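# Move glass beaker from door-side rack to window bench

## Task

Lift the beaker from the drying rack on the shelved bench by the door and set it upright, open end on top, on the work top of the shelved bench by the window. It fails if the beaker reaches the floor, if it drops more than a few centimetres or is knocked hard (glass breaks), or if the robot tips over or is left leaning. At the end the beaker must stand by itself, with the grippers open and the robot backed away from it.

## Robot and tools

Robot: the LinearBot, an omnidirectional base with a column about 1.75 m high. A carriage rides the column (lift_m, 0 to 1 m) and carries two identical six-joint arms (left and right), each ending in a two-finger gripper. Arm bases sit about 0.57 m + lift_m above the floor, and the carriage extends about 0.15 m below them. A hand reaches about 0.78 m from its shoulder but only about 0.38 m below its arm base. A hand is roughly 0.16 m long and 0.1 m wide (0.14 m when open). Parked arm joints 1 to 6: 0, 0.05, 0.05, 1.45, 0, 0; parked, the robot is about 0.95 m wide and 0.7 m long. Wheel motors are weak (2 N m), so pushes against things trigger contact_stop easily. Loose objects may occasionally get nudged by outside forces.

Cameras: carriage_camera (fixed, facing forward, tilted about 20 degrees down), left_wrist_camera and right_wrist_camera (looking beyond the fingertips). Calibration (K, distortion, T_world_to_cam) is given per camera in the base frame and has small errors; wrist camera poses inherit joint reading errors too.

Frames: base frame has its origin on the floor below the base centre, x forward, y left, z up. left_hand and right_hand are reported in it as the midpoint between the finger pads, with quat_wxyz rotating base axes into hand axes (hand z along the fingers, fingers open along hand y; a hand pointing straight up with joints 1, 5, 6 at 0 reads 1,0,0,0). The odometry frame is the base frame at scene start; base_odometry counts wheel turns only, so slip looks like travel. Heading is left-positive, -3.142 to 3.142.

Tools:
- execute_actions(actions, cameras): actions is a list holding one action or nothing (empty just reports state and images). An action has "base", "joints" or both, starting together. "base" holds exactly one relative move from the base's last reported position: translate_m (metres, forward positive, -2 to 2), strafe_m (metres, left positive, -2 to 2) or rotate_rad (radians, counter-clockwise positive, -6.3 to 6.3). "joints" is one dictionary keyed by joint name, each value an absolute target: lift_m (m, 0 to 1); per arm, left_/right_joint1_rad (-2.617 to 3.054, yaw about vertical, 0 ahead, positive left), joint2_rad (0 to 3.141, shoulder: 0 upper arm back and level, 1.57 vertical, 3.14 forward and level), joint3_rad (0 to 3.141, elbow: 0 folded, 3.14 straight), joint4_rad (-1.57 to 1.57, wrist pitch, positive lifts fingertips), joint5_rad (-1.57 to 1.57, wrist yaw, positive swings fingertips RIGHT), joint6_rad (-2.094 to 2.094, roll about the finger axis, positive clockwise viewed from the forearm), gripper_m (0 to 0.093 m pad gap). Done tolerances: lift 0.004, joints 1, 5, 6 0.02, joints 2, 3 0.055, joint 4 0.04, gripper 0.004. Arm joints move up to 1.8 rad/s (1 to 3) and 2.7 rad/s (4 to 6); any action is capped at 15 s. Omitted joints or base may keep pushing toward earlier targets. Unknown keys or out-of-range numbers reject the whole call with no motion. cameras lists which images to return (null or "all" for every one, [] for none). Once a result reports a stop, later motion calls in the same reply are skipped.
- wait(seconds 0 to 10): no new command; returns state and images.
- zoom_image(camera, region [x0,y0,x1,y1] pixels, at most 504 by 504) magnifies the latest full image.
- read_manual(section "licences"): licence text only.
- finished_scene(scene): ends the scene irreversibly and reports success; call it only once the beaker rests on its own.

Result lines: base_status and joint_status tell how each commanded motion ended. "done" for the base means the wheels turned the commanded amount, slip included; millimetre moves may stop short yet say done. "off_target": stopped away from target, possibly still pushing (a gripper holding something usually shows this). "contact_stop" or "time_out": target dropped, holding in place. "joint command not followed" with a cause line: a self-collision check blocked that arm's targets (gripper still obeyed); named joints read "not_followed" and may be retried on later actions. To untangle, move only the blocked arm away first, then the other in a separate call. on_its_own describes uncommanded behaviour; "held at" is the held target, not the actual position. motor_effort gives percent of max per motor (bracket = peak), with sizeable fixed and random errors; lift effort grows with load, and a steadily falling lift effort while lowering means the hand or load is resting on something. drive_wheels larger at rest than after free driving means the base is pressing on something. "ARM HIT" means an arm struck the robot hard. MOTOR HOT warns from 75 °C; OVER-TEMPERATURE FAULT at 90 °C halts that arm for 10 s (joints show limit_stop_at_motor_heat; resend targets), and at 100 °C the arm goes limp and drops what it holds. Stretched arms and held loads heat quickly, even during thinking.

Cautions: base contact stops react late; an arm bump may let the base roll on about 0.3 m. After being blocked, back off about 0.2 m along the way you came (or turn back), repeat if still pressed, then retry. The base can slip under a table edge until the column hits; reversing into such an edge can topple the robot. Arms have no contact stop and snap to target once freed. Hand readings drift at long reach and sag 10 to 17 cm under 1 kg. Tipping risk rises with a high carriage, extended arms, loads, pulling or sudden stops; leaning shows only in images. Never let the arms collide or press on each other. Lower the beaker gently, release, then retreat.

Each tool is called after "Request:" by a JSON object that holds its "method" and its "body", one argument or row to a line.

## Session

Request:
{"method": "execute_actions", "body": {
  "actions": [],
  "cameras": ["carriage_camera"]
}}

Scene clock: 0.00 s.
base_odometry: x=+0.000 y=+0.000 heading=+0.000 (m, m, rad; odometry frame)
base_status: not commanded
joint_positions: lift_m=+0.302 left_joint1_rad=+0.001 left_joint2_rad=+0.040 left_joint3_rad=+0.068 left_joint4_rad=+1.420 left_joint5_rad=+0.043 left_joint6_rad=+0.019 left_gripper_m=+0.095 right_joint1_rad=+0.000 right_joint2_rad=+0.027 right_joint3_rad=+0.058 right_joint4_rad=+1.464 right_joint5_rad=+0.037 right_joint6_rad=-0.014 right_gripper_m=+0.095
joint_status: not commanded
motor_effort: lift_m=+22 drive_wheels=+2 (%)
left_hand: x=+0.2966 y=+0.3209 z=+1.2795 quat_wxyz=(+0.998, +0.022, +0.061, +0.009) (m; base frame)
right_hand: x=+0.2848 y=-0.3346 z=+1.2779 quat_wxyz=(+0.999, +0.018, +0.038, -0.008) (m; base frame)
pictures: carriage_camera
camera_calibration (this result's frames):
carriage_camera: T_world_to_cam=[[0.0275995, -0.997061, -0.0714668, 0.0767926], [-0.399013, 0.0545628, -0.91532, 1.22696], [0.91653, 0.0537785, -0.396335, 0.344469], [0, 0, 0, 1]] pos_world=[0.171739, -0.00890465, 1.26508]
Images, in order (width x height): carriage_camera 504x504.

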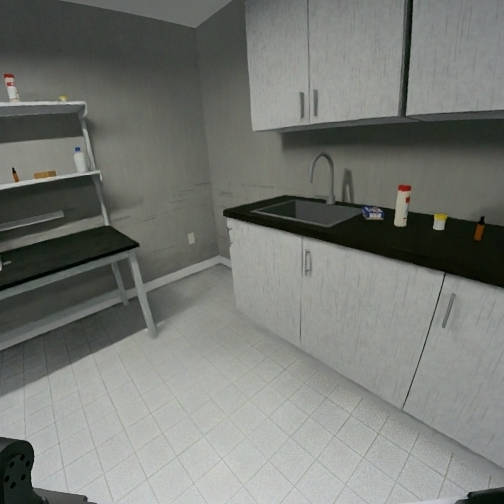

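Request:
{"method": "execute_actions", "body": {
  "actions": [
    {"base":{"rotate_rad":0.95}}
  ],
  "cameras": ["carriage_camera"]
}}

Scene clock: 5.57 s.
base_odometry: x=+0.000 y=+0.000 heading=+0.948 (m, m, rad; odometry frame)
base_status: done
joint_positions: lift_m=+0.302 left_joint1_rad=+0.001 left_joint2_rad=+0.040 left_joint3_rad=+0.068 left_joint4_rad=+1.420 left_joint5_rad=+0.043 left_joint6_rad=+0.019 left_gripper_m=+0.095 right_joint1_rad=+0.000 right_joint2_rad=+0.027 right_joint3_rad=+0.058 right_joint4_rad=+1.464 right_joint5_rad=+0.037 right_joint6_rad=-0.014 right_gripper_m=+0.095
joint_status: not commanded
motor_effort: lift_m=+22(23) drive_wheels=+19(33) (%)
left_hand: x=+0.2966 y=+0.3209 z=+1.2795 quat_wxyz=(+0.998, +0.022, +0.061, +0.009) (m; base frame)
right_hand: x=+0.2848 y=-0.3346 z=+1.2779 quat_wxyz=(+0.999, +0.018, +0.038, -0.008) (m; base frame)
pictures: carriage_camera
camera_calibration (this result's frames):
carriage_camera: T_world_to_cam=[[0.0275995, -0.997061, -0.0714668, 0.0767926], [-0.399013, 0.0545628, -0.91532, 1.22696], [0.91653, 0.0537785, -0.396335, 0.344469], [0, 0, 0, 1]] pos_world=[0.171739, -0.00890465, 1.26508]
Images, in order (width x height): carriage_camera 504x504.

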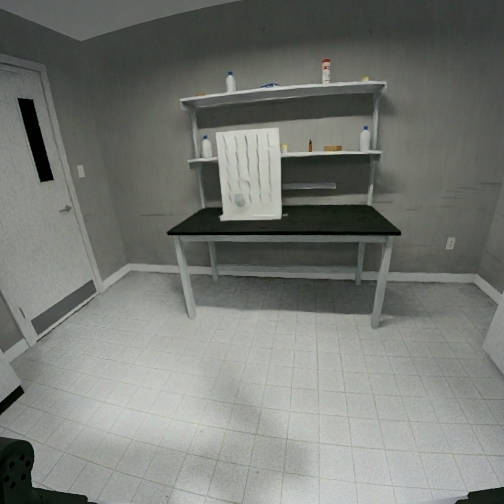

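Request:
{"method": "execute_actions", "body": {
  "actions": [
    {"base":{"rotate_rad":-0.08}}
  ],
  "cameras": []
}}

Request:
{"method": "execute_actions", "body": {
  "actions": [
    {"base":{"strafe_m":0.2},"joints":{"lift_m":0.0,"left_joint2_rad":2.2,"left_joint3_rad":1.9,"left_joint4_rad":1.5,"left_joint5_rad":1.5,"left_joint6_rad":-0.25}}
  ],
  "cameras": []
}}

Request:
{"method": "execute_actions", "body": {
  "actions": [
    {"base":{"translate_m":1.15}}
  ],
  "cameras": ["carriage_camera","left_wrist_camera"]
}}

Scene clock: 10.40 s.
base_odometry: x=+0.000 y=+0.000 heading=+0.869 (m, m, rad; odometry frame)
base_status: done
joint_positions: lift_m=+0.302 left_joint1_rad=+0.001 left_joint2_rad=+0.040 left_joint3_rad=+0.068 left_joint4_rad=+1.420 left_joint5_rad=+0.043 left_joint6_rad=+0.019 left_gripper_m=+0.095 right_joint1_rad=+0.000 right_joint2_rad=+0.027 right_joint3_rad=+0.058 right_joint4_rad=+1.464 right_joint5_rad=+0.037 right_joint6_rad=-0.014 right_gripper_m=+0.095
joint_status: not commanded
motor_effort: lift_m=+22(22) drive_wheels=-9(14) (%)
left_hand: x=+0.2965 y=+0.3209 z=+1.2795 quat_wxyz=(+0.998, +0.022, +0.061, +0.009) (m; base frame)
right_hand: x=+0.2848 y=-0.3346 z=+1.2779 quat_wxyz=(+0.999, +0.018, +0.038, -0.008) (m; base frame)
pictures: none
No camera images: the call's "cameras" was empty. Leave "cameras" out to get every camera's image.

Scene clock: 12.57 s.
base_odometry: x=-0.153 y=+0.129 heading=+0.871 (m, m, rad; odometry frame)
base_status: done
joint_positions: lift_m=+0.002 left_joint1_rad=+0.001 left_joint2_rad=+2.202 left_joint3_rad=+1.863 left_joint4_rad=+1.492 left_joint5_rad=+1.497 left_joint6_rad=-0.243 left_gripper_m=+0.095 right_joint1_rad=+0.000 right_joint2_rad=+0.027 right_joint3_rad=+0.058 right_joint4_rad=+1.464 right_joint5_rad=+0.037 right_joint6_rad=-0.014 right_gripper_m=+0.095
joint_status: all done
joint sent to its limit — the command would take lift_m past its lower limit, so that joint was sent only as far as its limit.
motor_effort: lift_m=+21(22) drive_wheels=-13(40) (%)
left_hand: x=+0.7293 y=+0.1573 z=+0.9258 quat_wxyz=(+0.695, +0.642, +0.232, -0.226) (m; base frame)
right_hand: x=+0.2848 y=-0.3346 z=+0.9780 quat_wxyz=(+0.999, +0.018, +0.038, -0.008) (m; base frame)
pictures: none
No camera images: the call's "cameras" was empty. Leave "cameras" out to get every camera's image.

Scene clock: 17.23 s.
base_odometry: x=+0.587 y=+1.010 heading=+0.872 (m, m, rad; odometry frame)
base_status: done
joint_positions: lift_m=+0.002 left_joint1_rad=+0.001 left_joint2_rad=+2.202 left_joint3_rad=+1.870 left_joint4_rad=+1.495 left_joint5_rad=+1.497 left_joint6_rad=-0.243 left_gripper_m=+0.095 right_joint1_rad=+0.000 right_joint2_rad=+0.027 right_joint3_rad=+0.058 right_joint4_rad=+1.465 right_joint5_rad=+0.037 right_joint6_rad=-0.014 right_gripper_m=+0.095
joint_status: not commanded
motor_effort: lift_m=+22(22) drive_wheels=-9(43) (%)
left_hand: x=+0.7285 y=+0.1571 z=+0.9277 quat_wxyz=(+0.696, +0.644, +0.228, -0.223) (m; base frame)
right_hand: x=+0.2846 y=-0.3346 z=+0.9780 quat_wxyz=(+0.999, +0.018, +0.038, -0.008) (m; base frame)
pictures: carriage_camera, left_wrist_camera
camera_calibration (this result's frames):
carriage_camera: T_world_to_cam=[[0.0275995, -0.997061, -0.0714668, 0.055358], [-0.399013, 0.0545628, -0.91532, 0.952437], [0.91653, 0.0537785, -0.396335, 0.225599], [0, 0, 0, 1]] pos_world=[0.171739, -0.00890465, 0.965154]
left_wrist_camera: T_world_to_cam=[[-0.614603, -0.0856873, -0.784169, 1.18965], [0.610113, 0.57849, -0.541397, -0.0299049], [0.500025, -0.811176, -0.303263, 0.167584], [0, 0, 0, 1]] pos_world=[0.665611, 0.255178, 0.967517]
Images, in order (width x height): carriage_camera 504x504, left_wrist_camera 504x504.

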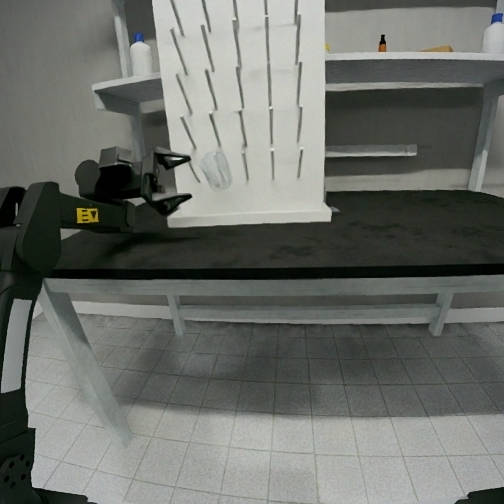

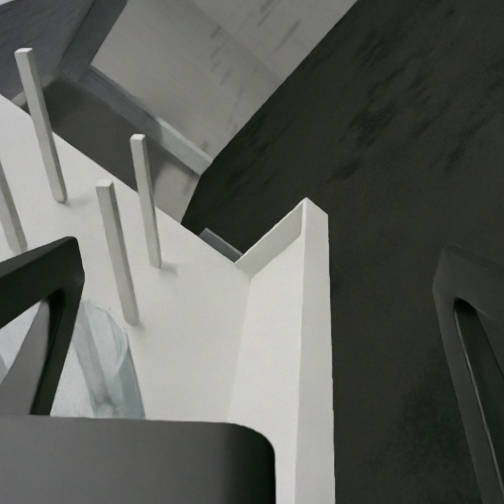

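Request:
{"method": "execute_actions", "body": {
  "actions": [
    {"base":{"strafe_m":0.09},"joints":{"lift_m":0.02}}
  ],
  "cameras": []
}}

Request:
{"method": "execute_actions", "body": {
  "actions": [
    {"base":{"translate_m":0.13}}
  ],
  "cameras": ["carriage_camera","left_wrist_camera"]
}}

Scene clock: 28.33 s.
base_odometry: x=+0.518 y=+1.068 heading=+0.871 (m, m, rad; odometry frame)
base_status: done
joint_positions: lift_m=+0.020 left_joint1_rad=+0.000 left_joint2_rad=+2.202 left_joint3_rad=+1.880 left_joint4_rad=+1.497 left_joint5_rad=+1.499 left_joint6_rad=-0.243 left_gripper_m=+0.095 right_joint1_rad=+0.000 right_joint2_rad=+0.027 right_joint3_rad=+0.058 right_joint4_rad=+1.464 right_joint5_rad=+0.037 right_joint6_rad=-0.014 right_gripper_m=+0.095
joint_status: all done
motor_effort: lift_m=+22(28) drive_wheels=-5(35) (%)
left_hand: x=+0.7275 y=+0.1566 z=+0.9483 quat_wxyz=(+0.696, +0.646, +0.224, -0.220) (m; base frame)
right_hand: x=+0.2848 y=-0.3346 z=+0.9959 quat_wxyz=(+0.999, +0.018, +0.038, -0.008) (m; base frame)
pictures: none
No camera images: the call's "cameras" was empty. Leave "cameras" out to get every camera's image.

Scene clock: 30.13 s.
base_odometry: x=+0.601 y=+1.168 heading=+0.872 (m, m, rad; odometry frame)
base_status: done
joint_positions: lift_m=+0.020 left_joint1_rad=+0.000 left_joint2_rad=+2.202 left_joint3_rad=+1.880 left_joint4_rad=+1.498 left_joint5_rad=+1.499 left_joint6_rad=-0.243 left_gripper_m=+0.095 right_joint1_rad=+0.000 right_joint2_rad=+0.027 right_joint3_rad=+0.058 right_joint4_rad=+1.464 right_joint5_rad=+0.037 right_joint6_rad=-0.014 right_gripper_m=+0.095
joint_status: not commanded
motor_effort: lift_m=+22(23) drive_wheels=-8(35) (%)
left_hand: x=+0.7274 y=+0.1566 z=+0.9483 quat_wxyz=(+0.696, +0.646, +0.224, -0.220) (m; base frame)
right_hand: x=+0.2847 y=-0.3346 z=+0.9960 quat_wxyz=(+0.999, +0.018, +0.038, -0.008) (m; base frame)
pictures: carriage_camera, left_wrist_camera
camera_calibration (this result's frames):
carriage_camera: T_world_to_cam=[[0.0275995, -0.997061, -0.0714668, 0.0566408], [-0.399013, 0.0545628, -0.91532, 0.968866], [0.91653, 0.0537785, -0.396335, 0.232713], [0, 0, 0, 1]] pos_world=[0.171739, -0.00890465, 0.983102]
left_wrist_camera: T_world_to_cam=[[-0.605146, -0.0831358, -0.791761, 1.20496], [0.617794, 0.578231, -0.532897, -0.0313569], [0.502124, -0.811626, -0.298554, 0.168025], [0, 0, 0, 1]] pos_world=[0.664181, 0.25468, 0.987496]
Images, in order (width x height): carriage_camera 504x504, left_wrist_camera 504x504.

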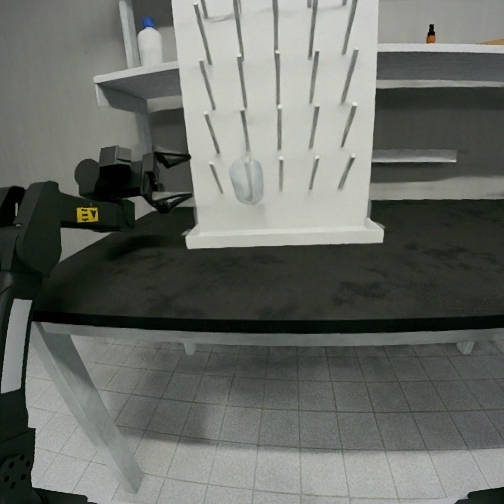

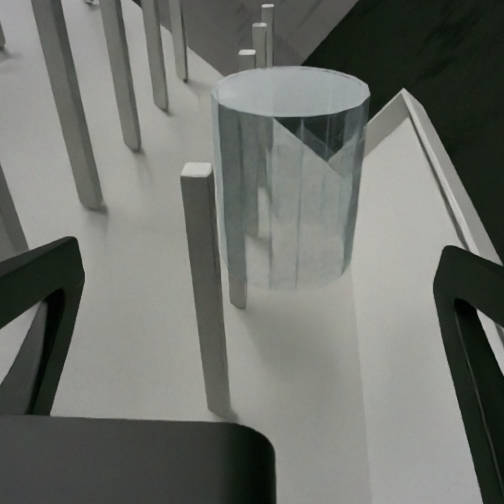

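Aligned.

Request:
{"method": "execute_actions", "body": {
  "actions": [
    {"base":{"strafe_m":-0.14}}
  ],
  "cameras": ["left_wrist_camera"]
}}

Request:
{"method": "execute_actions", "body": {
  "actions": [
    {"joints":{"left_gripper_m":0.03}}
  ],
  "cameras": []
}}

Request:
{"method": "execute_actions", "body": {
  "actions": [
    {"base":{"translate_m":-0.1},"joints":{"lift_m":0.1,"left_joint2_rad":2.2}}
  ],
  "cameras": []
}}

Request:
{"method": "execute_actions", "body": {
  "actions": [
    {"base":{"translate_m":-0.2},"joints":{"left_joint2_rad":2.2}}
  ],
  "cameras": ["carriage_camera"]
}}

Scene clock: 36.03 s.
base_odometry: x=+0.709 y=+1.078 heading=+0.872 (m, m, rad; odometry frame)
base_status: done
joint_positions: lift_m=+0.020 left_joint1_rad=+0.014 left_joint2_rad=+2.202 left_joint3_rad=+1.880 left_joint4_rad=+1.499 left_joint5_rad=+1.500 left_joint6_rad=-0.244 left_gripper_m=+0.095 right_joint1_rad=+0.000 right_joint2_rad=+0.027 right_joint3_rad=+0.058 right_joint4_rad=+1.464 right_joint5_rad=+0.037 right_joint6_rad=-0.014 right_gripper_m=+0.095
joint_status: not commanded
motor_effort: lift_m=+22(22) drive_wheels=-2(35) (%)
left_hand: x=+0.7297 y=+0.1631 z=+0.9482 quat_wxyz=(+0.698, +0.644, +0.228, -0.215) (m; base frame)
right_hand: x=+0.2847 y=-0.3346 z=+0.9960 quat_wxyz=(+0.999, +0.018, +0.038, -0.008) (m; base frame)
pictures: left_wrist_camera
camera_calibration (this result's frames):
left_wrist_camera: T_world_to_cam=[[-0.603629, -0.0912903, -0.792021, 1.20733], [0.609873, 0.586973, -0.532463, -0.0326123], [0.513504, -0.804443, -0.298639, 0.162752], [0, 0, 0, 1]] pos_world=[0.665095, 0.260285, 0.98747]
Images, in order (width x height): left_wrist_camera 504x504.

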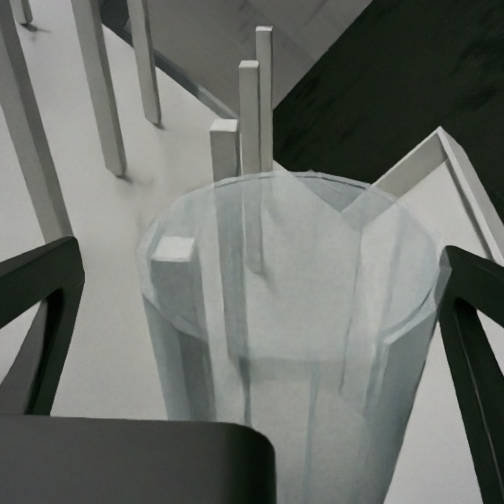

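Scene clock: 36.67 s.
base_odometry: x=+0.709 y=+1.078 heading=+0.872 (m, m, rad; odometry frame)
base_status: not commanded
joint_positions: lift_m=+0.020 left_joint1_rad=+0.014 left_joint2_rad=+2.202 left_joint3_rad=+1.880 left_joint4_rad=+1.499 left_joint5_rad=+1.500 left_joint6_rad=-0.244 left_gripper_m=+0.070 right_joint1_rad=+0.000 right_joint2_rad=+0.027 right_joint3_rad=+0.058 right_joint4_rad=+1.464 right_joint5_rad=+0.037 right_joint6_rad=-0.014 right_gripper_m=+0.095
joint_status: left_gripper_m off_target (ended at +0.070, target +0.030)
motor_effort: lift_m=+22(22) drive_wheels=-3(3) (%)
left_hand: x=+0.7296 y=+0.1631 z=+0.9481 quat_wxyz=(+0.697, +0.645, +0.228, -0.215) (m; base frame)
right_hand: x=+0.2847 y=-0.3346 z=+0.9960 quat_wxyz=(+0.999, +0.018, +0.038, -0.008) (m; base frame)
pictures: none
No camera images: the call's "cameras" was empty. Leave "cameras" out to get every camera's image.

Scene clock: 37.63 s.
base_odometry: x=+0.693 y=+1.058 heading=+0.873 (m, m, rad; odometry frame)
base_status: translate_m contact_stop (by the wheels' count: -0.026 of -0.100)
joint_positions: lift_m=+0.100 left_joint1_rad=+0.013 left_joint2_rad=+2.292 left_joint3_rad=+1.854 left_joint4_rad=+1.465 left_joint5_rad=+1.565 left_joint6_rad=-0.263 left_gripper_m=+0.070 right_joint1_rad=+0.000 right_joint2_rad=+0.027 right_joint3_rad=+0.058 right_joint4_rad=+1.465 right_joint5_rad=+0.037 right_joint6_rad=-0.014 right_gripper_m=+0.095
joint_status: left_joint2_rad off_target (ended at +2.292, target +2.200); the others done
motor_effort: lift_m=+25(26) drive_wheels=-1(30) (%)
left_hand: x=+0.7497 y=+0.1626 z=+0.9685 quat_wxyz=(+0.654, +0.646, +0.282, -0.273) (m; base frame)
right_hand: x=+0.2845 y=-0.3346 z=+1.0756 quat_wxyz=(+0.999, +0.018, +0.038, -0.008) (m; base frame)
pictures: none
No camera images: the call's "cameras" was empty. Leave "cameras" out to get every camera's image.

not run: a stop came earlier in this reply.

Request:
{"method": "execute_actions", "body": {
  "actions": [
    {"base":{"translate_m":-0.25},"joints":{"left_joint2_rad":2.2}}
  ],
  "cameras": ["carriage_camera"]
}}

Scene clock: 41.40 s.
base_odometry: x=+0.532 y=+0.866 heading=+0.873 (m, m, rad; odometry frame)
base_status: done
joint_positions: lift_m=+0.100 left_joint1_rad=+0.010 left_joint2_rad=+2.224 left_joint3_rad=+1.871 left_joint4_rad=+1.486 left_joint5_rad=+1.524 left_joint6_rad=-0.259 left_gripper_m=+0.070 right_joint1_rad=+0.000 right_joint2_rad=+0.027 right_joint3_rad=+0.058 right_joint4_rad=+1.465 right_joint5_rad=+0.037 right_joint6_rad=-0.014 right_gripper_m=+0.095
joint_status: all done
motor_effort: lift_m=+25(26) drive_wheels=-4(36) (%)
left_hand: x=+0.7345 y=+0.1613 z=+1.0117 quat_wxyz=(+0.682, +0.647, +0.246, -0.236) (m; base frame)
right_hand: x=+0.2845 y=-0.3346 z=+1.0757 quat_wxyz=(+0.999, +0.018, +0.038, -0.008) (m; base frame)
pictures: carriage_camera
camera_calibration (this result's frames):
carriage_camera: T_world_to_cam=[[0.0275995, -0.997061, -0.0714668, 0.0623402], [-0.399013, 0.0545628, -0.91532, 1.04186], [0.91653, 0.0537785, -0.396335, 0.26432], [0, 0, 0, 1]] pos_world=[0.171739, -0.00890465, 1.06285]
Images, in order (width x height): carriage_camera 504x504.

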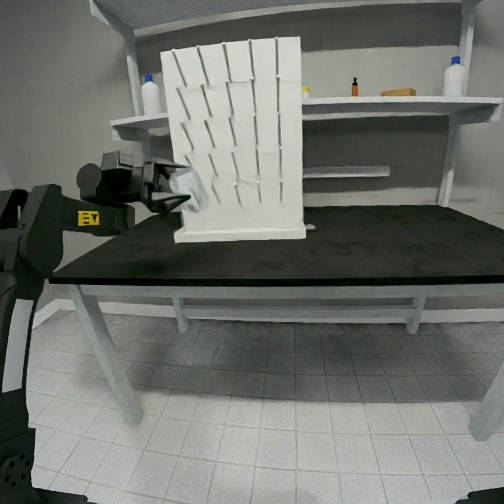

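Request:
{"method": "execute_actions", "body": {
  "actions": [
    {"base":{"translate_m":-0.3},"joints":{"lift_m":0.35,"left_joint6_rad":-2.05,"left_joint4_rad":-0.75}}
  ],
  "cameras": []
}}

Request:
{"method": "execute_actions", "body": {
  "actions": [
    {"base":{"rotate_rad":-3.14}}
  ],
  "cameras": ["carriage_camera"]
}}

Scene clock: 45.73 s.
base_odometry: x=+0.339 y=+0.636 heading=+0.873 (m, m, rad; odometry frame)
base_status: done
joint_positions: lift_m=+0.350 left_joint1_rad=+0.008 left_joint2_rad=+2.220 left_joint3_rad=+1.871 left_joint4_rad=-0.752 left_joint5_rad=+1.490 left_joint6_rad=-2.043 left_gripper_m=+0.070 right_joint1_rad=+0.000 right_joint2_rad=+0.027 right_joint3_rad=+0.058 right_joint4_rad=+1.465 right_joint5_rad=+0.037 right_joint6_rad=-0.014 right_gripper_m=+0.095
joint_status: all done
motor_effort: lift_m=+23(29) drive_wheels=-3(41) (%)
left_hand: x=+0.7386 y=+0.1608 z=+1.1108 quat_wxyz=(-0.471, -0.529, +0.506, -0.492) (m; base frame)
right_hand: x=+0.2846 y=-0.3346 z=+1.3259 quat_wxyz=(+0.999, +0.018, +0.038, -0.008) (m; base frame)
pictures: none
No camera images: the call's "cameras" was empty. Leave "cameras" out to get every camera's image.

Scene clock: 50.00 s.
base_odometry: x=+0.340 y=+0.636 heading=-2.265 (m, m, rad; odometry frame)
base_status: done
joint_positions: lift_m=+0.350 left_joint1_rad=+0.003 left_joint2_rad=+2.220 left_joint3_rad=+1.871 left_joint4_rad=-0.748 left_joint5_rad=+1.485 left_joint6_rad=-2.043 left_gripper_m=+0.070 right_joint1_rad=+0.000 right_joint2_rad=+0.027 right_joint3_rad=+0.058 right_joint4_rad=+1.464 right_joint5_rad=+0.037 right_joint6_rad=-0.014 right_gripper_m=+0.095
joint_status: not commanded
motor_effort: lift_m=+23(23) drive_wheels=+18(52) (%)
left_hand: x=+0.7383 y=+0.1582 z=+1.1102 quat_wxyz=(-0.469, -0.529, +0.509, -0.491) (m; base frame)
right_hand: x=+0.2849 y=-0.3346 z=+1.3259 quat_wxyz=(+0.999, +0.018, +0.038, -0.008) (m; base frame)
pictures: carriage_camera
camera_calibration (this result's frames):
carriage_camera: T_world_to_cam=[[0.0275995, -0.997061, -0.0714668, 0.0802194], [-0.399013, 0.0545628, -0.91532, 1.27085], [0.91653, 0.0537785, -0.396335, 0.363473], [0, 0, 0, 1]] pos_world=[0.171739, -0.00890465, 1.31303]
Images, in order (width x height): carriage_camera 504x504.

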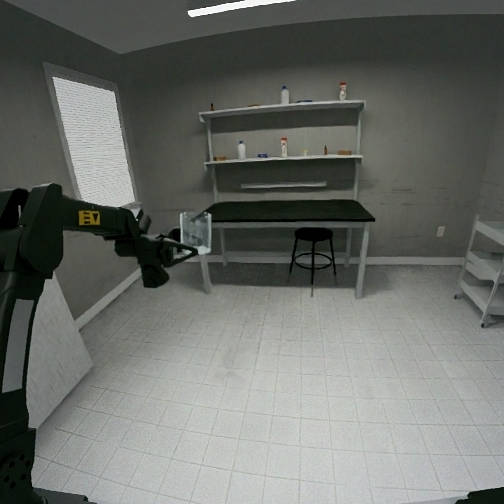

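Request:
{"method": "execute_actions", "body": {
  "actions": [
    {"base":{"strafe_m":0.2}}
  ],
  "cameras": []
}}

Request:
{"method": "execute_actions", "body": {
  "actions": [
    {"base":{"translate_m":1.6},"joints":{"lift_m":0.25}}
  ],
  "cameras": ["carriage_camera"]
}}

Scene clock: 56.10 s.
base_odometry: x=+0.493 y=+0.508 heading=-2.267 (m, m, rad; odometry frame)
base_status: done
joint_positions: lift_m=+0.350 left_joint1_rad=+0.002 left_joint2_rad=+2.220 left_joint3_rad=+1.871 left_joint4_rad=-0.749 left_joint5_rad=+1.485 left_joint6_rad=-2.043 left_gripper_m=+0.070 right_joint1_rad=+0.000 right_joint2_rad=+0.027 right_joint3_rad=+0.058 right_joint4_rad=+1.464 right_joint5_rad=+0.037 right_joint6_rad=-0.014 right_gripper_m=+0.095
joint_status: not commanded
motor_effort: lift_m=+23(23) drive_wheels=-12(41) (%)
left_hand: x=+0.7382 y=+0.1580 z=+1.1101 quat_wxyz=(-0.470, -0.529, +0.509, -0.491) (m; base frame)
right_hand: x=+0.2849 y=-0.3346 z=+1.3259 quat_wxyz=(+0.999, +0.018, +0.038, -0.008) (m; base frame)
pictures: none
No camera images: the call's "cameras" was empty. Leave "cameras" out to get every camera's image.

Scene clock: 61.70 s.
base_odometry: x=-0.531 y=-0.721 heading=-2.266 (m, m, rad; odometry frame)
base_status: done
joint_positions: lift_m=+0.250 left_joint1_rad=+0.001 left_joint2_rad=+2.213 left_joint3_rad=+1.876 left_joint4_rad=-0.756 left_joint5_rad=+1.482 left_joint6_rad=-2.043 left_gripper_m=+0.070 right_joint1_rad=+0.000 right_joint2_rad=+0.027 right_joint3_rad=+0.058 right_joint4_rad=+1.467 right_joint5_rad=+0.037 right_joint6_rad=-0.014 right_gripper_m=+0.095
joint_status: all done
motor_effort: lift_m=+22(21) drive_wheels=-8(41) (%)
left_hand: x=+0.7374 y=+0.1575 z=+1.0139 quat_wxyz=(-0.468, -0.529, +0.510, -0.491) (m; base frame)
right_hand: x=+0.2842 y=-0.3346 z=+1.2261 quat_wxyz=(+0.999, +0.018, +0.037, -0.008) (m; base frame)
pictures: carriage_camera
camera_calibration (this result's frames):
carriage_camera: T_world_to_cam=[[0.0275995, -0.997061, -0.0714668, 0.0730832], [-0.399013, 0.0545628, -0.91532, 1.17945], [0.91653, 0.0537785, -0.396335, 0.323898], [0, 0, 0, 1]] pos_world=[0.171739, -0.00890465, 1.21317]
Images, in order (width x height): carriage_camera 504x504.

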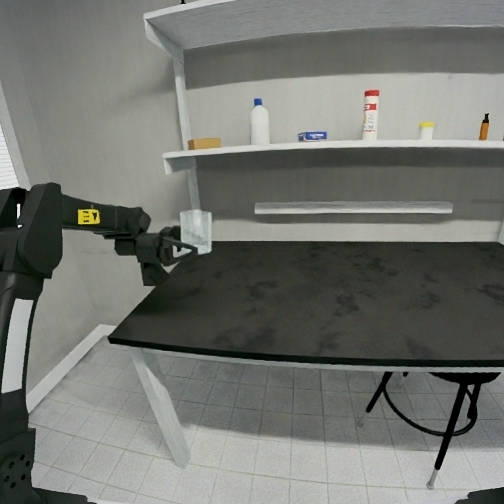

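Request:
{"method": "execute_actions", "body": {
  "actions": [
    {"base":{"translate_m":0.08},"joints":{"lift_m":0.13}}
  ],
  "cameras": ["carriage_camera"]
}}

Scene clock: 66.17 s.
base_odometry: x=-0.582 y=-0.783 heading=-2.265 (m, m, rad; odometry frame)
base_status: done
joint_positions: lift_m=+0.130 left_joint1_rad=+0.001 left_joint2_rad=+2.212 left_joint3_rad=+1.876 left_joint4_rad=-0.758 left_joint5_rad=+1.481 left_joint6_rad=-2.044 left_gripper_m=+0.070 right_joint1_rad=+0.000 right_joint2_rad=+0.027 right_joint3_rad=+0.058 right_joint4_rad=+1.466 right_joint5_rad=+0.037 right_joint6_rad=-0.014 right_gripper_m=+0.095
joint_status: all done
motor_effort: lift_m=+22(21) drive_wheels=-7(42) (%)
left_hand: x=+0.7372 y=+0.1575 z=+0.8941 quat_wxyz=(-0.468, -0.529, +0.510, -0.491) (m; base frame)
right_hand: x=+0.2844 y=-0.3346 z=+1.1060 quat_wxyz=(+0.999, +0.018, +0.037, -0.008) (m; base frame)
pictures: carriage_camera
camera_calibration (this result's frames):
carriage_camera: T_world_to_cam=[[0.0275995, -0.997061, -0.0714668, 0.0645025], [-0.399013, 0.0545628, -0.91532, 1.06956], [0.91653, 0.0537785, -0.396335, 0.276312], [0, 0, 0, 1]] pos_world=[0.171739, -0.00890465, 1.09311]
Images, in order (width x height): carriage_camera 504x504.

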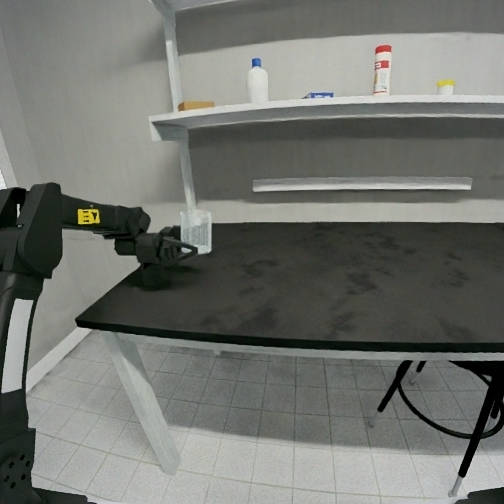

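Request:
{"method": "execute_actions", "body": {
  "actions": [
    {"base":{"strafe_m":0.11},"joints":{"lift_m":0.15}}
  ],
  "cameras": []
}}

Request:
{"method": "execute_actions", "body": {
  "actions": [
    {"joints":{"lift_m":0.07}}
  ],
  "cameras": ["carriage_camera"]
}}

Scene clock: 70.87 s.
base_odometry: x=-0.498 y=-0.854 heading=-2.266 (m, m, rad; odometry frame)
base_status: done
joint_positions: lift_m=+0.150 left_joint1_rad=+0.001 left_joint2_rad=+2.208 left_joint3_rad=+1.876 left_joint4_rad=-0.756 left_joint5_rad=+1.483 left_joint6_rad=-2.044 left_gripper_m=+0.070 right_joint1_rad=+0.000 right_joint2_rad=+0.027 right_joint3_rad=+0.058 right_joint4_rad=+1.465 right_joint5_rad=+0.037 right_joint6_rad=-0.014 right_gripper_m=+0.095
joint_status: all done
motor_effort: lift_m=+23(28) drive_wheels=-4(35) (%)
left_hand: x=+0.7367 y=+0.1573 z=+0.9165 quat_wxyz=(-0.467, -0.527, +0.511, -0.493) (m; base frame)
right_hand: x=+0.2845 y=-0.3346 z=+1.1259 quat_wxyz=(+0.999, +0.018, +0.038, -0.008) (m; base frame)
pictures: none
No camera images: the call's "cameras" was empty. Leave "cameras" out to get every camera's image.

Scene clock: 71.73 s.
base_odometry: x=-0.498 y=-0.854 heading=-2.266 (m, m, rad; odometry frame)
base_status: not commanded
joint_positions: lift_m=+0.070 left_joint1_rad=+0.011 left_joint2_rad=+2.153 left_joint3_rad=+1.912 left_joint4_rad=-0.740 left_joint5_rad=+1.515 left_joint6_rad=-2.055 left_gripper_m=+0.070 right_joint1_rad=+0.000 right_joint2_rad=+0.027 right_joint3_rad=+0.058 right_joint4_rad=+1.465 right_joint5_rad=+0.038 right_joint6_rad=-0.014 right_gripper_m=+0.095
joint_status: all done
motor_effort: lift_m=+20(20) drive_wheels=-4(5) (%)
left_hand: x=+0.7328 y=+0.1619 z=+0.8772 quat_wxyz=(-0.451, -0.495, +0.527, -0.523) (m; base frame)
right_hand: x=+0.2845 y=-0.3347 z=+1.0463 quat_wxyz=(+0.999, +0.019, +0.038, -0.008) (m; base frame)
pictures: carriage_camera
camera_calibration (this result's frames):
carriage_camera: T_world_to_cam=[[0.0275995, -0.997061, -0.0714668, 0.0602363], [-0.399013, 0.0545628, -0.91532, 1.01492], [0.91653, 0.0537785, -0.396335, 0.252652], [0, 0, 0, 1]] pos_world=[0.171739, -0.00890465, 1.03341]
Images, in order (width x height): carriage_camera 504x504.

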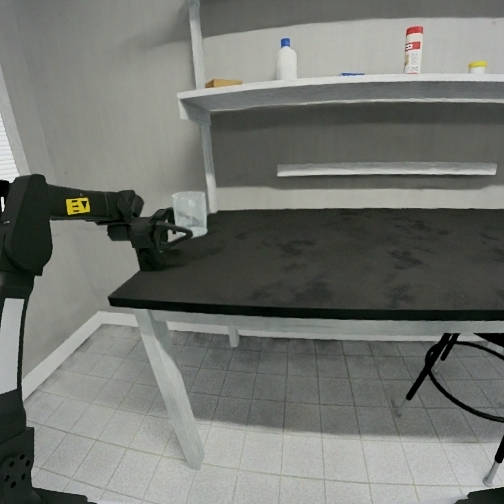

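Request:
{"method": "execute_actions", "body": {
  "actions": [
    {"joints":{"lift_m":0.14}}
  ],
  "cameras": []
}}

Request:
{"method": "execute_actions", "body": {
  "actions": [
    {"base":{"strafe_m":0.055}}
  ],
  "cameras": []
}}

Request:
{"method": "execute_actions", "body": {
  "actions": [
    {"joints":{"lift_m":0.055}}
  ],
  "cameras": ["carriage_camera"]
}}

Scene clock: 75.03 s.
base_odometry: x=-0.498 y=-0.854 heading=-2.266 (m, m, rad; odometry frame)
base_status: not commanded
joint_positions: lift_m=+0.140 left_joint1_rad=+0.011 left_joint2_rad=+2.211 left_joint3_rad=+1.912 left_joint4_rad=-0.750 left_joint5_rad=+1.489 left_joint6_rad=-2.055 left_gripper_m=+0.070 right_joint1_rad=+0.000 right_joint2_rad=+0.027 right_joint3_rad=+0.058 right_joint4_rad=+1.465 right_joint5_rad=+0.038 right_joint6_rad=-0.014 right_gripper_m=+0.095
joint_status: all done
motor_effort: lift_m=+23(29) drive_wheels=-3(4) (%)
left_hand: x=+0.7423 y=+0.1623 z=+0.9168 quat_wxyz=(-0.459, -0.521, +0.514, -0.504) (m; base frame)
right_hand: x=+0.2845 y=-0.3347 z=+1.1160 quat_wxyz=(+0.999, +0.019, +0.038, -0.008) (m; base frame)
pictures: none
No camera images: the call's "cameras" was empty. Leave "cameras" out to get every camera's image.

Scene clock: 76.37 s.
base_odometry: x=-0.456 y=-0.889 heading=-2.266 (m, m, rad; odometry frame)
base_status: done
joint_positions: lift_m=+0.140 left_joint1_rad=+0.005 left_joint2_rad=+2.211 left_joint3_rad=+1.912 left_joint4_rad=-0.750 left_joint5_rad=+1.488 left_joint6_rad=-2.055 left_gripper_m=+0.070 right_joint1_rad=+0.000 right_joint2_rad=+0.027 right_joint3_rad=+0.058 right_joint4_rad=+1.465 right_joint5_rad=+0.038 right_joint6_rad=-0.014 right_gripper_m=+0.095
joint_status: not commanded
motor_effort: lift_m=+22(22) drive_wheels=-4(41) (%)
left_hand: x=+0.7412 y=+0.1591 z=+0.9167 quat_wxyz=(-0.461, -0.519, +0.516, -0.502) (m; base frame)
right_hand: x=+0.2845 y=-0.3347 z=+1.1160 quat_wxyz=(+0.999, +0.019, +0.038, -0.008) (m; base frame)
pictures: none
No camera images: the call's "cameras" was empty. Leave "cameras" out to get every camera's image.

Scene clock: 77.23 s.
base_odometry: x=-0.456 y=-0.889 heading=-2.266 (m, m, rad; odometry frame)
base_status: not commanded
joint_positions: lift_m=+0.055 left_joint1_rad=+0.024 left_joint2_rad=+2.146 left_joint3_rad=+1.920 left_joint4_rad=-0.720 left_joint5_rad=+1.520 left_joint6_rad=-2.055 left_gripper_m=+0.070 right_joint1_rad=+0.000 right_joint2_rad=+0.027 right_joint3_rad=+0.058 right_joint4_rad=+1.465 right_joint5_rad=+0.038 right_joint6_rad=-0.014 right_gripper_m=+0.095
joint_status: all done
motor_effort: lift_m=+19(20) drive_wheels=-4(5) (%)
left_hand: x=+0.7354 y=+0.1679 z=+0.8695 quat_wxyz=(-0.439, -0.487, +0.532, -0.535) (m; base frame)
right_hand: x=+0.2846 y=-0.3347 z=+1.0313 quat_wxyz=(+0.999, +0.019, +0.038, -0.008) (m; base frame)
pictures: carriage_camera
camera_calibration (this result's frames):
carriage_camera: T_world_to_cam=[[0.0275995, -0.997061, -0.0714668, 0.0591638], [-0.399013, 0.0545628, -0.91532, 1.00118], [0.91653, 0.0537785, -0.396335, 0.246704], [0, 0, 0, 1]] pos_world=[0.171739, -0.00890465, 1.01841]
Images, in order (width x height): carriage_camera 504x504.

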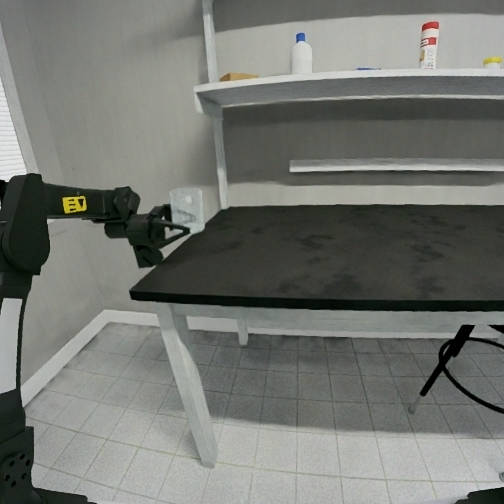

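Request:
{"method": "execute_actions", "body": {
  "actions": [
    {"joints":{"lift_m":0.14}}
  ],
  "cameras": []
}}

Request:
{"method": "execute_actions", "body": {
  "actions": [
    {"base":{"strafe_m":0.02}}
  ],
  "cameras": []
}}

Request:
{"method": "execute_actions", "body": {
  "actions": [
    {"joints":{"lift_m":0.045}}
  ],
  "cameras": ["carriage_camera"]
}}

Request:
{"method": "zoom_image", "body": {
  "camera": "carriage_camera",
  "region": [100, 170, 300, 310]
}}

Scene clock: 82.17 s.
base_odometry: x=-0.456 y=-0.889 heading=-2.266 (m, m, rad; odometry frame)
base_status: not commanded
joint_positions: lift_m=+0.140 left_joint1_rad=+0.009 left_joint2_rad=+2.211 left_joint3_rad=+1.909 left_joint4_rad=-0.748 left_joint5_rad=+1.489 left_joint6_rad=-2.054 left_gripper_m=+0.070 right_joint1_rad=+0.000 right_joint2_rad=+0.027 right_joint3_rad=+0.058 right_joint4_rad=+1.465 right_joint5_rad=+0.038 right_joint6_rad=-0.014 right_gripper_m=+0.095
joint_status: all done
motor_effort: lift_m=+23(27) drive_wheels=-4(4) (%)
left_hand: x=+0.7420 y=+0.1614 z=+0.9160 quat_wxyz=(-0.460, -0.520, +0.515, -0.503) (m; base frame)
right_hand: x=+0.2846 y=-0.3347 z=+1.1159 quat_wxyz=(+0.999, +0.019, +0.038, -0.008) (m; base frame)
pictures: none
No camera images: the call's "cameras" was empty. Leave "cameras" out to get every camera's image.

Scene clock: 83.03 s.
base_odometry: x=-0.440 y=-0.902 heading=-2.266 (m, m, rad; odometry frame)
base_status: done
joint_positions: lift_m=+0.140 left_joint1_rad=+0.004 left_joint2_rad=+2.211 left_joint3_rad=+1.909 left_joint4_rad=-0.749 left_joint5_rad=+1.488 left_joint6_rad=-2.054 left_gripper_m=+0.070 right_joint1_rad=+0.000 right_joint2_rad=+0.027 right_joint3_rad=+0.058 right_joint4_rad=+1.464 right_joint5_rad=+0.038 right_joint6_rad=-0.014 right_gripper_m=+0.095
joint_status: not commanded
motor_effort: lift_m=+22(23) drive_wheels=-4(41) (%)
left_hand: x=+0.7411 y=+0.1589 z=+0.9158 quat_wxyz=(-0.461, -0.520, +0.516, -0.501) (m; base frame)
right_hand: x=+0.2847 y=-0.3347 z=+1.1159 quat_wxyz=(+0.999, +0.019, +0.038, -0.008) (m; base frame)
pictures: none
No camera images: the call's "cameras" was empty. Leave "cameras" out to get every camera's image.

Scene clock: 83.93 s.
base_odometry: x=-0.440 y=-0.902 heading=-2.266 (m, m, rad; odometry frame)
base_status: not commanded
joint_positions: lift_m=+0.045 left_joint1_rad=+0.004 left_joint2_rad=+2.211 left_joint3_rad=+1.909 left_joint4_rad=-0.755 left_joint5_rad=+1.484 left_joint6_rad=-2.054 left_gripper_m=+0.070 right_joint1_rad=+0.000 right_joint2_rad=+0.027 right_joint3_rad=+0.058 right_joint4_rad=+1.464 right_joint5_rad=+0.038 right_joint6_rad=-0.014 right_gripper_m=+0.095
joint_status: all done
motor_effort: lift_m=+22(22) drive_wheels=-4(3) (%)
left_hand: x=+0.7409 y=+0.1589 z=+0.8202 quat_wxyz=(-0.461, -0.522, +0.515, -0.499) (m; base frame)
right_hand: x=+0.2847 y=-0.3347 z=+1.0210 quat_wxyz=(+0.999, +0.019, +0.038, -0.008) (m; base frame)
pictures: carriage_camera
camera_calibration (this result's frames):
carriage_camera: T_world_to_cam=[[0.0275995, -0.997061, -0.0714668, 0.0584288], [-0.399013, 0.0545628, -0.91532, 0.991766], [0.91653, 0.0537785, -0.396335, 0.242628], [0, 0, 0, 1]] pos_world=[0.171739, -0.00890465, 1.00812]
Images, in order (width x height): carriage_camera 504x504.

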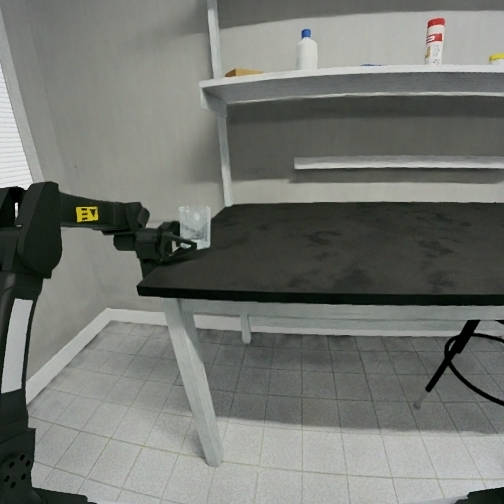

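Region (100, 170, 300, 310) of carriage_camera's 504x504 image, scaled by 2.520, with more detail than that image has; it fills the top 353 rows of this view, and the rest is white.

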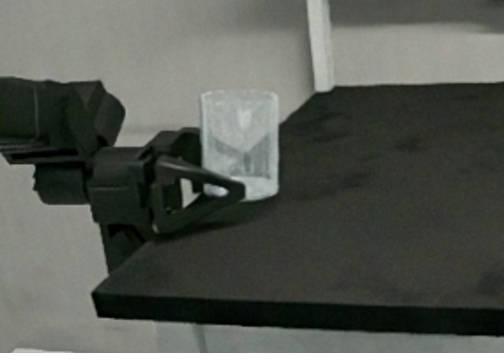

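Request:
{"method": "execute_actions", "body": {
  "actions": [
    {"joints":{"lift_m":0.03}}
  ],
  "cameras": []
}}

Request:
{"method": "execute_actions", "body": {
  "actions": [
    {"joints":{"left_gripper_m":0.093}}
  ],
  "cameras": []
}}

Request:
{"method": "execute_actions", "body": {
  "actions": [
    {"joints":{"left_joint1_rad":0.35}}
  ],
  "cameras": []
}}

Request:
{"method": "execute_actions", "body": {
  "actions": [
    {"base":{"translate_m":-0.4}}
  ],
  "cameras": ["carriage_camera"]
}}

Scene clock: 88.17 s.
base_odometry: x=-0.440 y=-0.902 heading=-2.266 (m, m, rad; odometry frame)
base_status: not commanded
joint_positions: lift_m=+0.030 left_joint1_rad=+0.004 left_joint2_rad=+2.209 left_joint3_rad=+1.909 left_joint4_rad=-0.755 left_joint5_rad=+1.499 left_joint6_rad=-2.060 left_gripper_m=+0.070 right_joint1_rad=+0.000 right_joint2_rad=+0.027 right_joint3_rad=+0.058 right_joint4_rad=+1.464 right_joint5_rad=+0.038 right_joint6_rad=-0.014 right_gripper_m=+0.095
joint_status: all done
motor_effort: lift_m=+20(22) drive_wheels=-4(3) (%)
left_hand: x=+0.7394 y=+0.1587 z=+0.8083 quat_wxyz=(-0.468, -0.518, +0.512, -0.500) (m; base frame)
right_hand: x=+0.2847 y=-0.3347 z=+1.0061 quat_wxyz=(+0.999, +0.019, +0.038, -0.008) (m; base frame)
pictures: none
No camera images: the call's "cameras" was empty. Leave "cameras" out to get every camera's image.

Scene clock: 88.80 s.
base_odometry: x=-0.440 y=-0.902 heading=-2.266 (m, m, rad; odometry frame)
base_status: not commanded
joint_positions: lift_m=+0.030 left_joint1_rad=+0.004 left_joint2_rad=+2.209 left_joint3_rad=+1.909 left_joint4_rad=-0.755 left_joint5_rad=+1.499 left_joint6_rad=-2.059 left_gripper_m=+0.093 right_joint1_rad=+0.000 right_joint2_rad=+0.027 right_joint3_rad=+0.058 right_joint4_rad=+1.464 right_joint5_rad=+0.038 right_joint6_rad=-0.014 right_gripper_m=+0.095
joint_status: all done
motor_effort: lift_m=+21(21) drive_wheels=-3(3) (%)
left_hand: x=+0.7394 y=+0.1587 z=+0.8083 quat_wxyz=(-0.468, -0.518, +0.512, -0.500) (m; base frame)
right_hand: x=+0.2847 y=-0.3347 z=+1.0061 quat_wxyz=(+0.999, +0.019, +0.038, -0.008) (m; base frame)
pictures: none
No camera images: the call's "cameras" was empty. Leave "cameras" out to get every camera's image.

Scene clock: 89.97 s.
base_odometry: x=-0.441 y=-0.902 heading=-2.266 (m, m, rad; odometry frame)
base_status: not commanded
joint_positions: lift_m=+0.030 left_joint1_rad=+0.354 left_joint2_rad=+2.209 left_joint3_rad=+1.909 left_joint4_rad=-0.755 left_joint5_rad=+1.499 left_joint6_rad=-2.058 left_gripper_m=+0.093 right_joint1_rad=+0.000 right_joint2_rad=+0.027 right_joint3_rad=+0.058 right_joint4_rad=+1.464 right_joint5_rad=+0.038 right_joint6_rad=-0.014 right_gripper_m=+0.095
joint_status: all done
motor_effort: lift_m=+20(21) drive_wheels=-3(3) (%)
left_hand: x=+0.7689 y=+0.3311 z=+0.8083 quat_wxyz=(-0.373, -0.599, +0.415, -0.574) (m; base frame)
right_hand: x=+0.2847 y=-0.3347 z=+1.0061 quat_wxyz=(+0.999, +0.019, +0.038, -0.008) (m; base frame)
pictures: none
No camera images: the call's "cameras" was empty. Leave "cameras" out to get every camera's image.

Scene clock: 92.87 s.
base_odometry: x=-0.184 y=-0.595 heading=-2.266 (m, m, rad; odometry frame)
base_status: done
joint_positions: lift_m=+0.030 left_joint1_rad=+0.354 left_joint2_rad=+2.209 left_joint3_rad=+1.909 left_joint4_rad=-0.755 left_joint5_rad=+1.499 left_joint6_rad=-2.058 left_gripper_m=+0.093 right_joint1_rad=+0.000 right_joint2_rad=+0.027 right_joint3_rad=+0.058 right_joint4_rad=+1.464 right_joint5_rad=+0.038 right_joint6_rad=-0.014 right_gripper_m=+0.095
joint_status: not commanded
motor_effort: lift_m=+21(21) drive_wheels=-4(33) (%)
left_hand: x=+0.7689 y=+0.3311 z=+0.8083 quat_wxyz=(-0.373, -0.599, +0.415, -0.574) (m; base frame)
right_hand: x=+0.2848 y=-0.3347 z=+1.0061 quat_wxyz=(+0.999, +0.019, +0.038, -0.008) (m; base frame)
pictures: carriage_camera
camera_calibration (this result's frames):
carriage_camera: T_world_to_cam=[[0.0275995, -0.997061, -0.0714668, 0.0573672], [-0.399013, 0.0545628, -0.91532, 0.978169], [0.91653, 0.0537785, -0.396335, 0.236741], [0, 0, 0, 1]] pos_world=[0.171739, -0.00890465, 0.993267]
Images, in order (width x height): carriage_camera 504x504.

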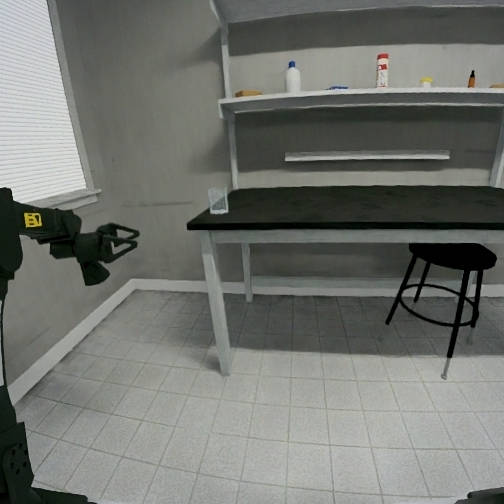

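Request:
{"method": "finished_scene", "body": {
  "scene": 2
}}

The scene is finished: the task was done.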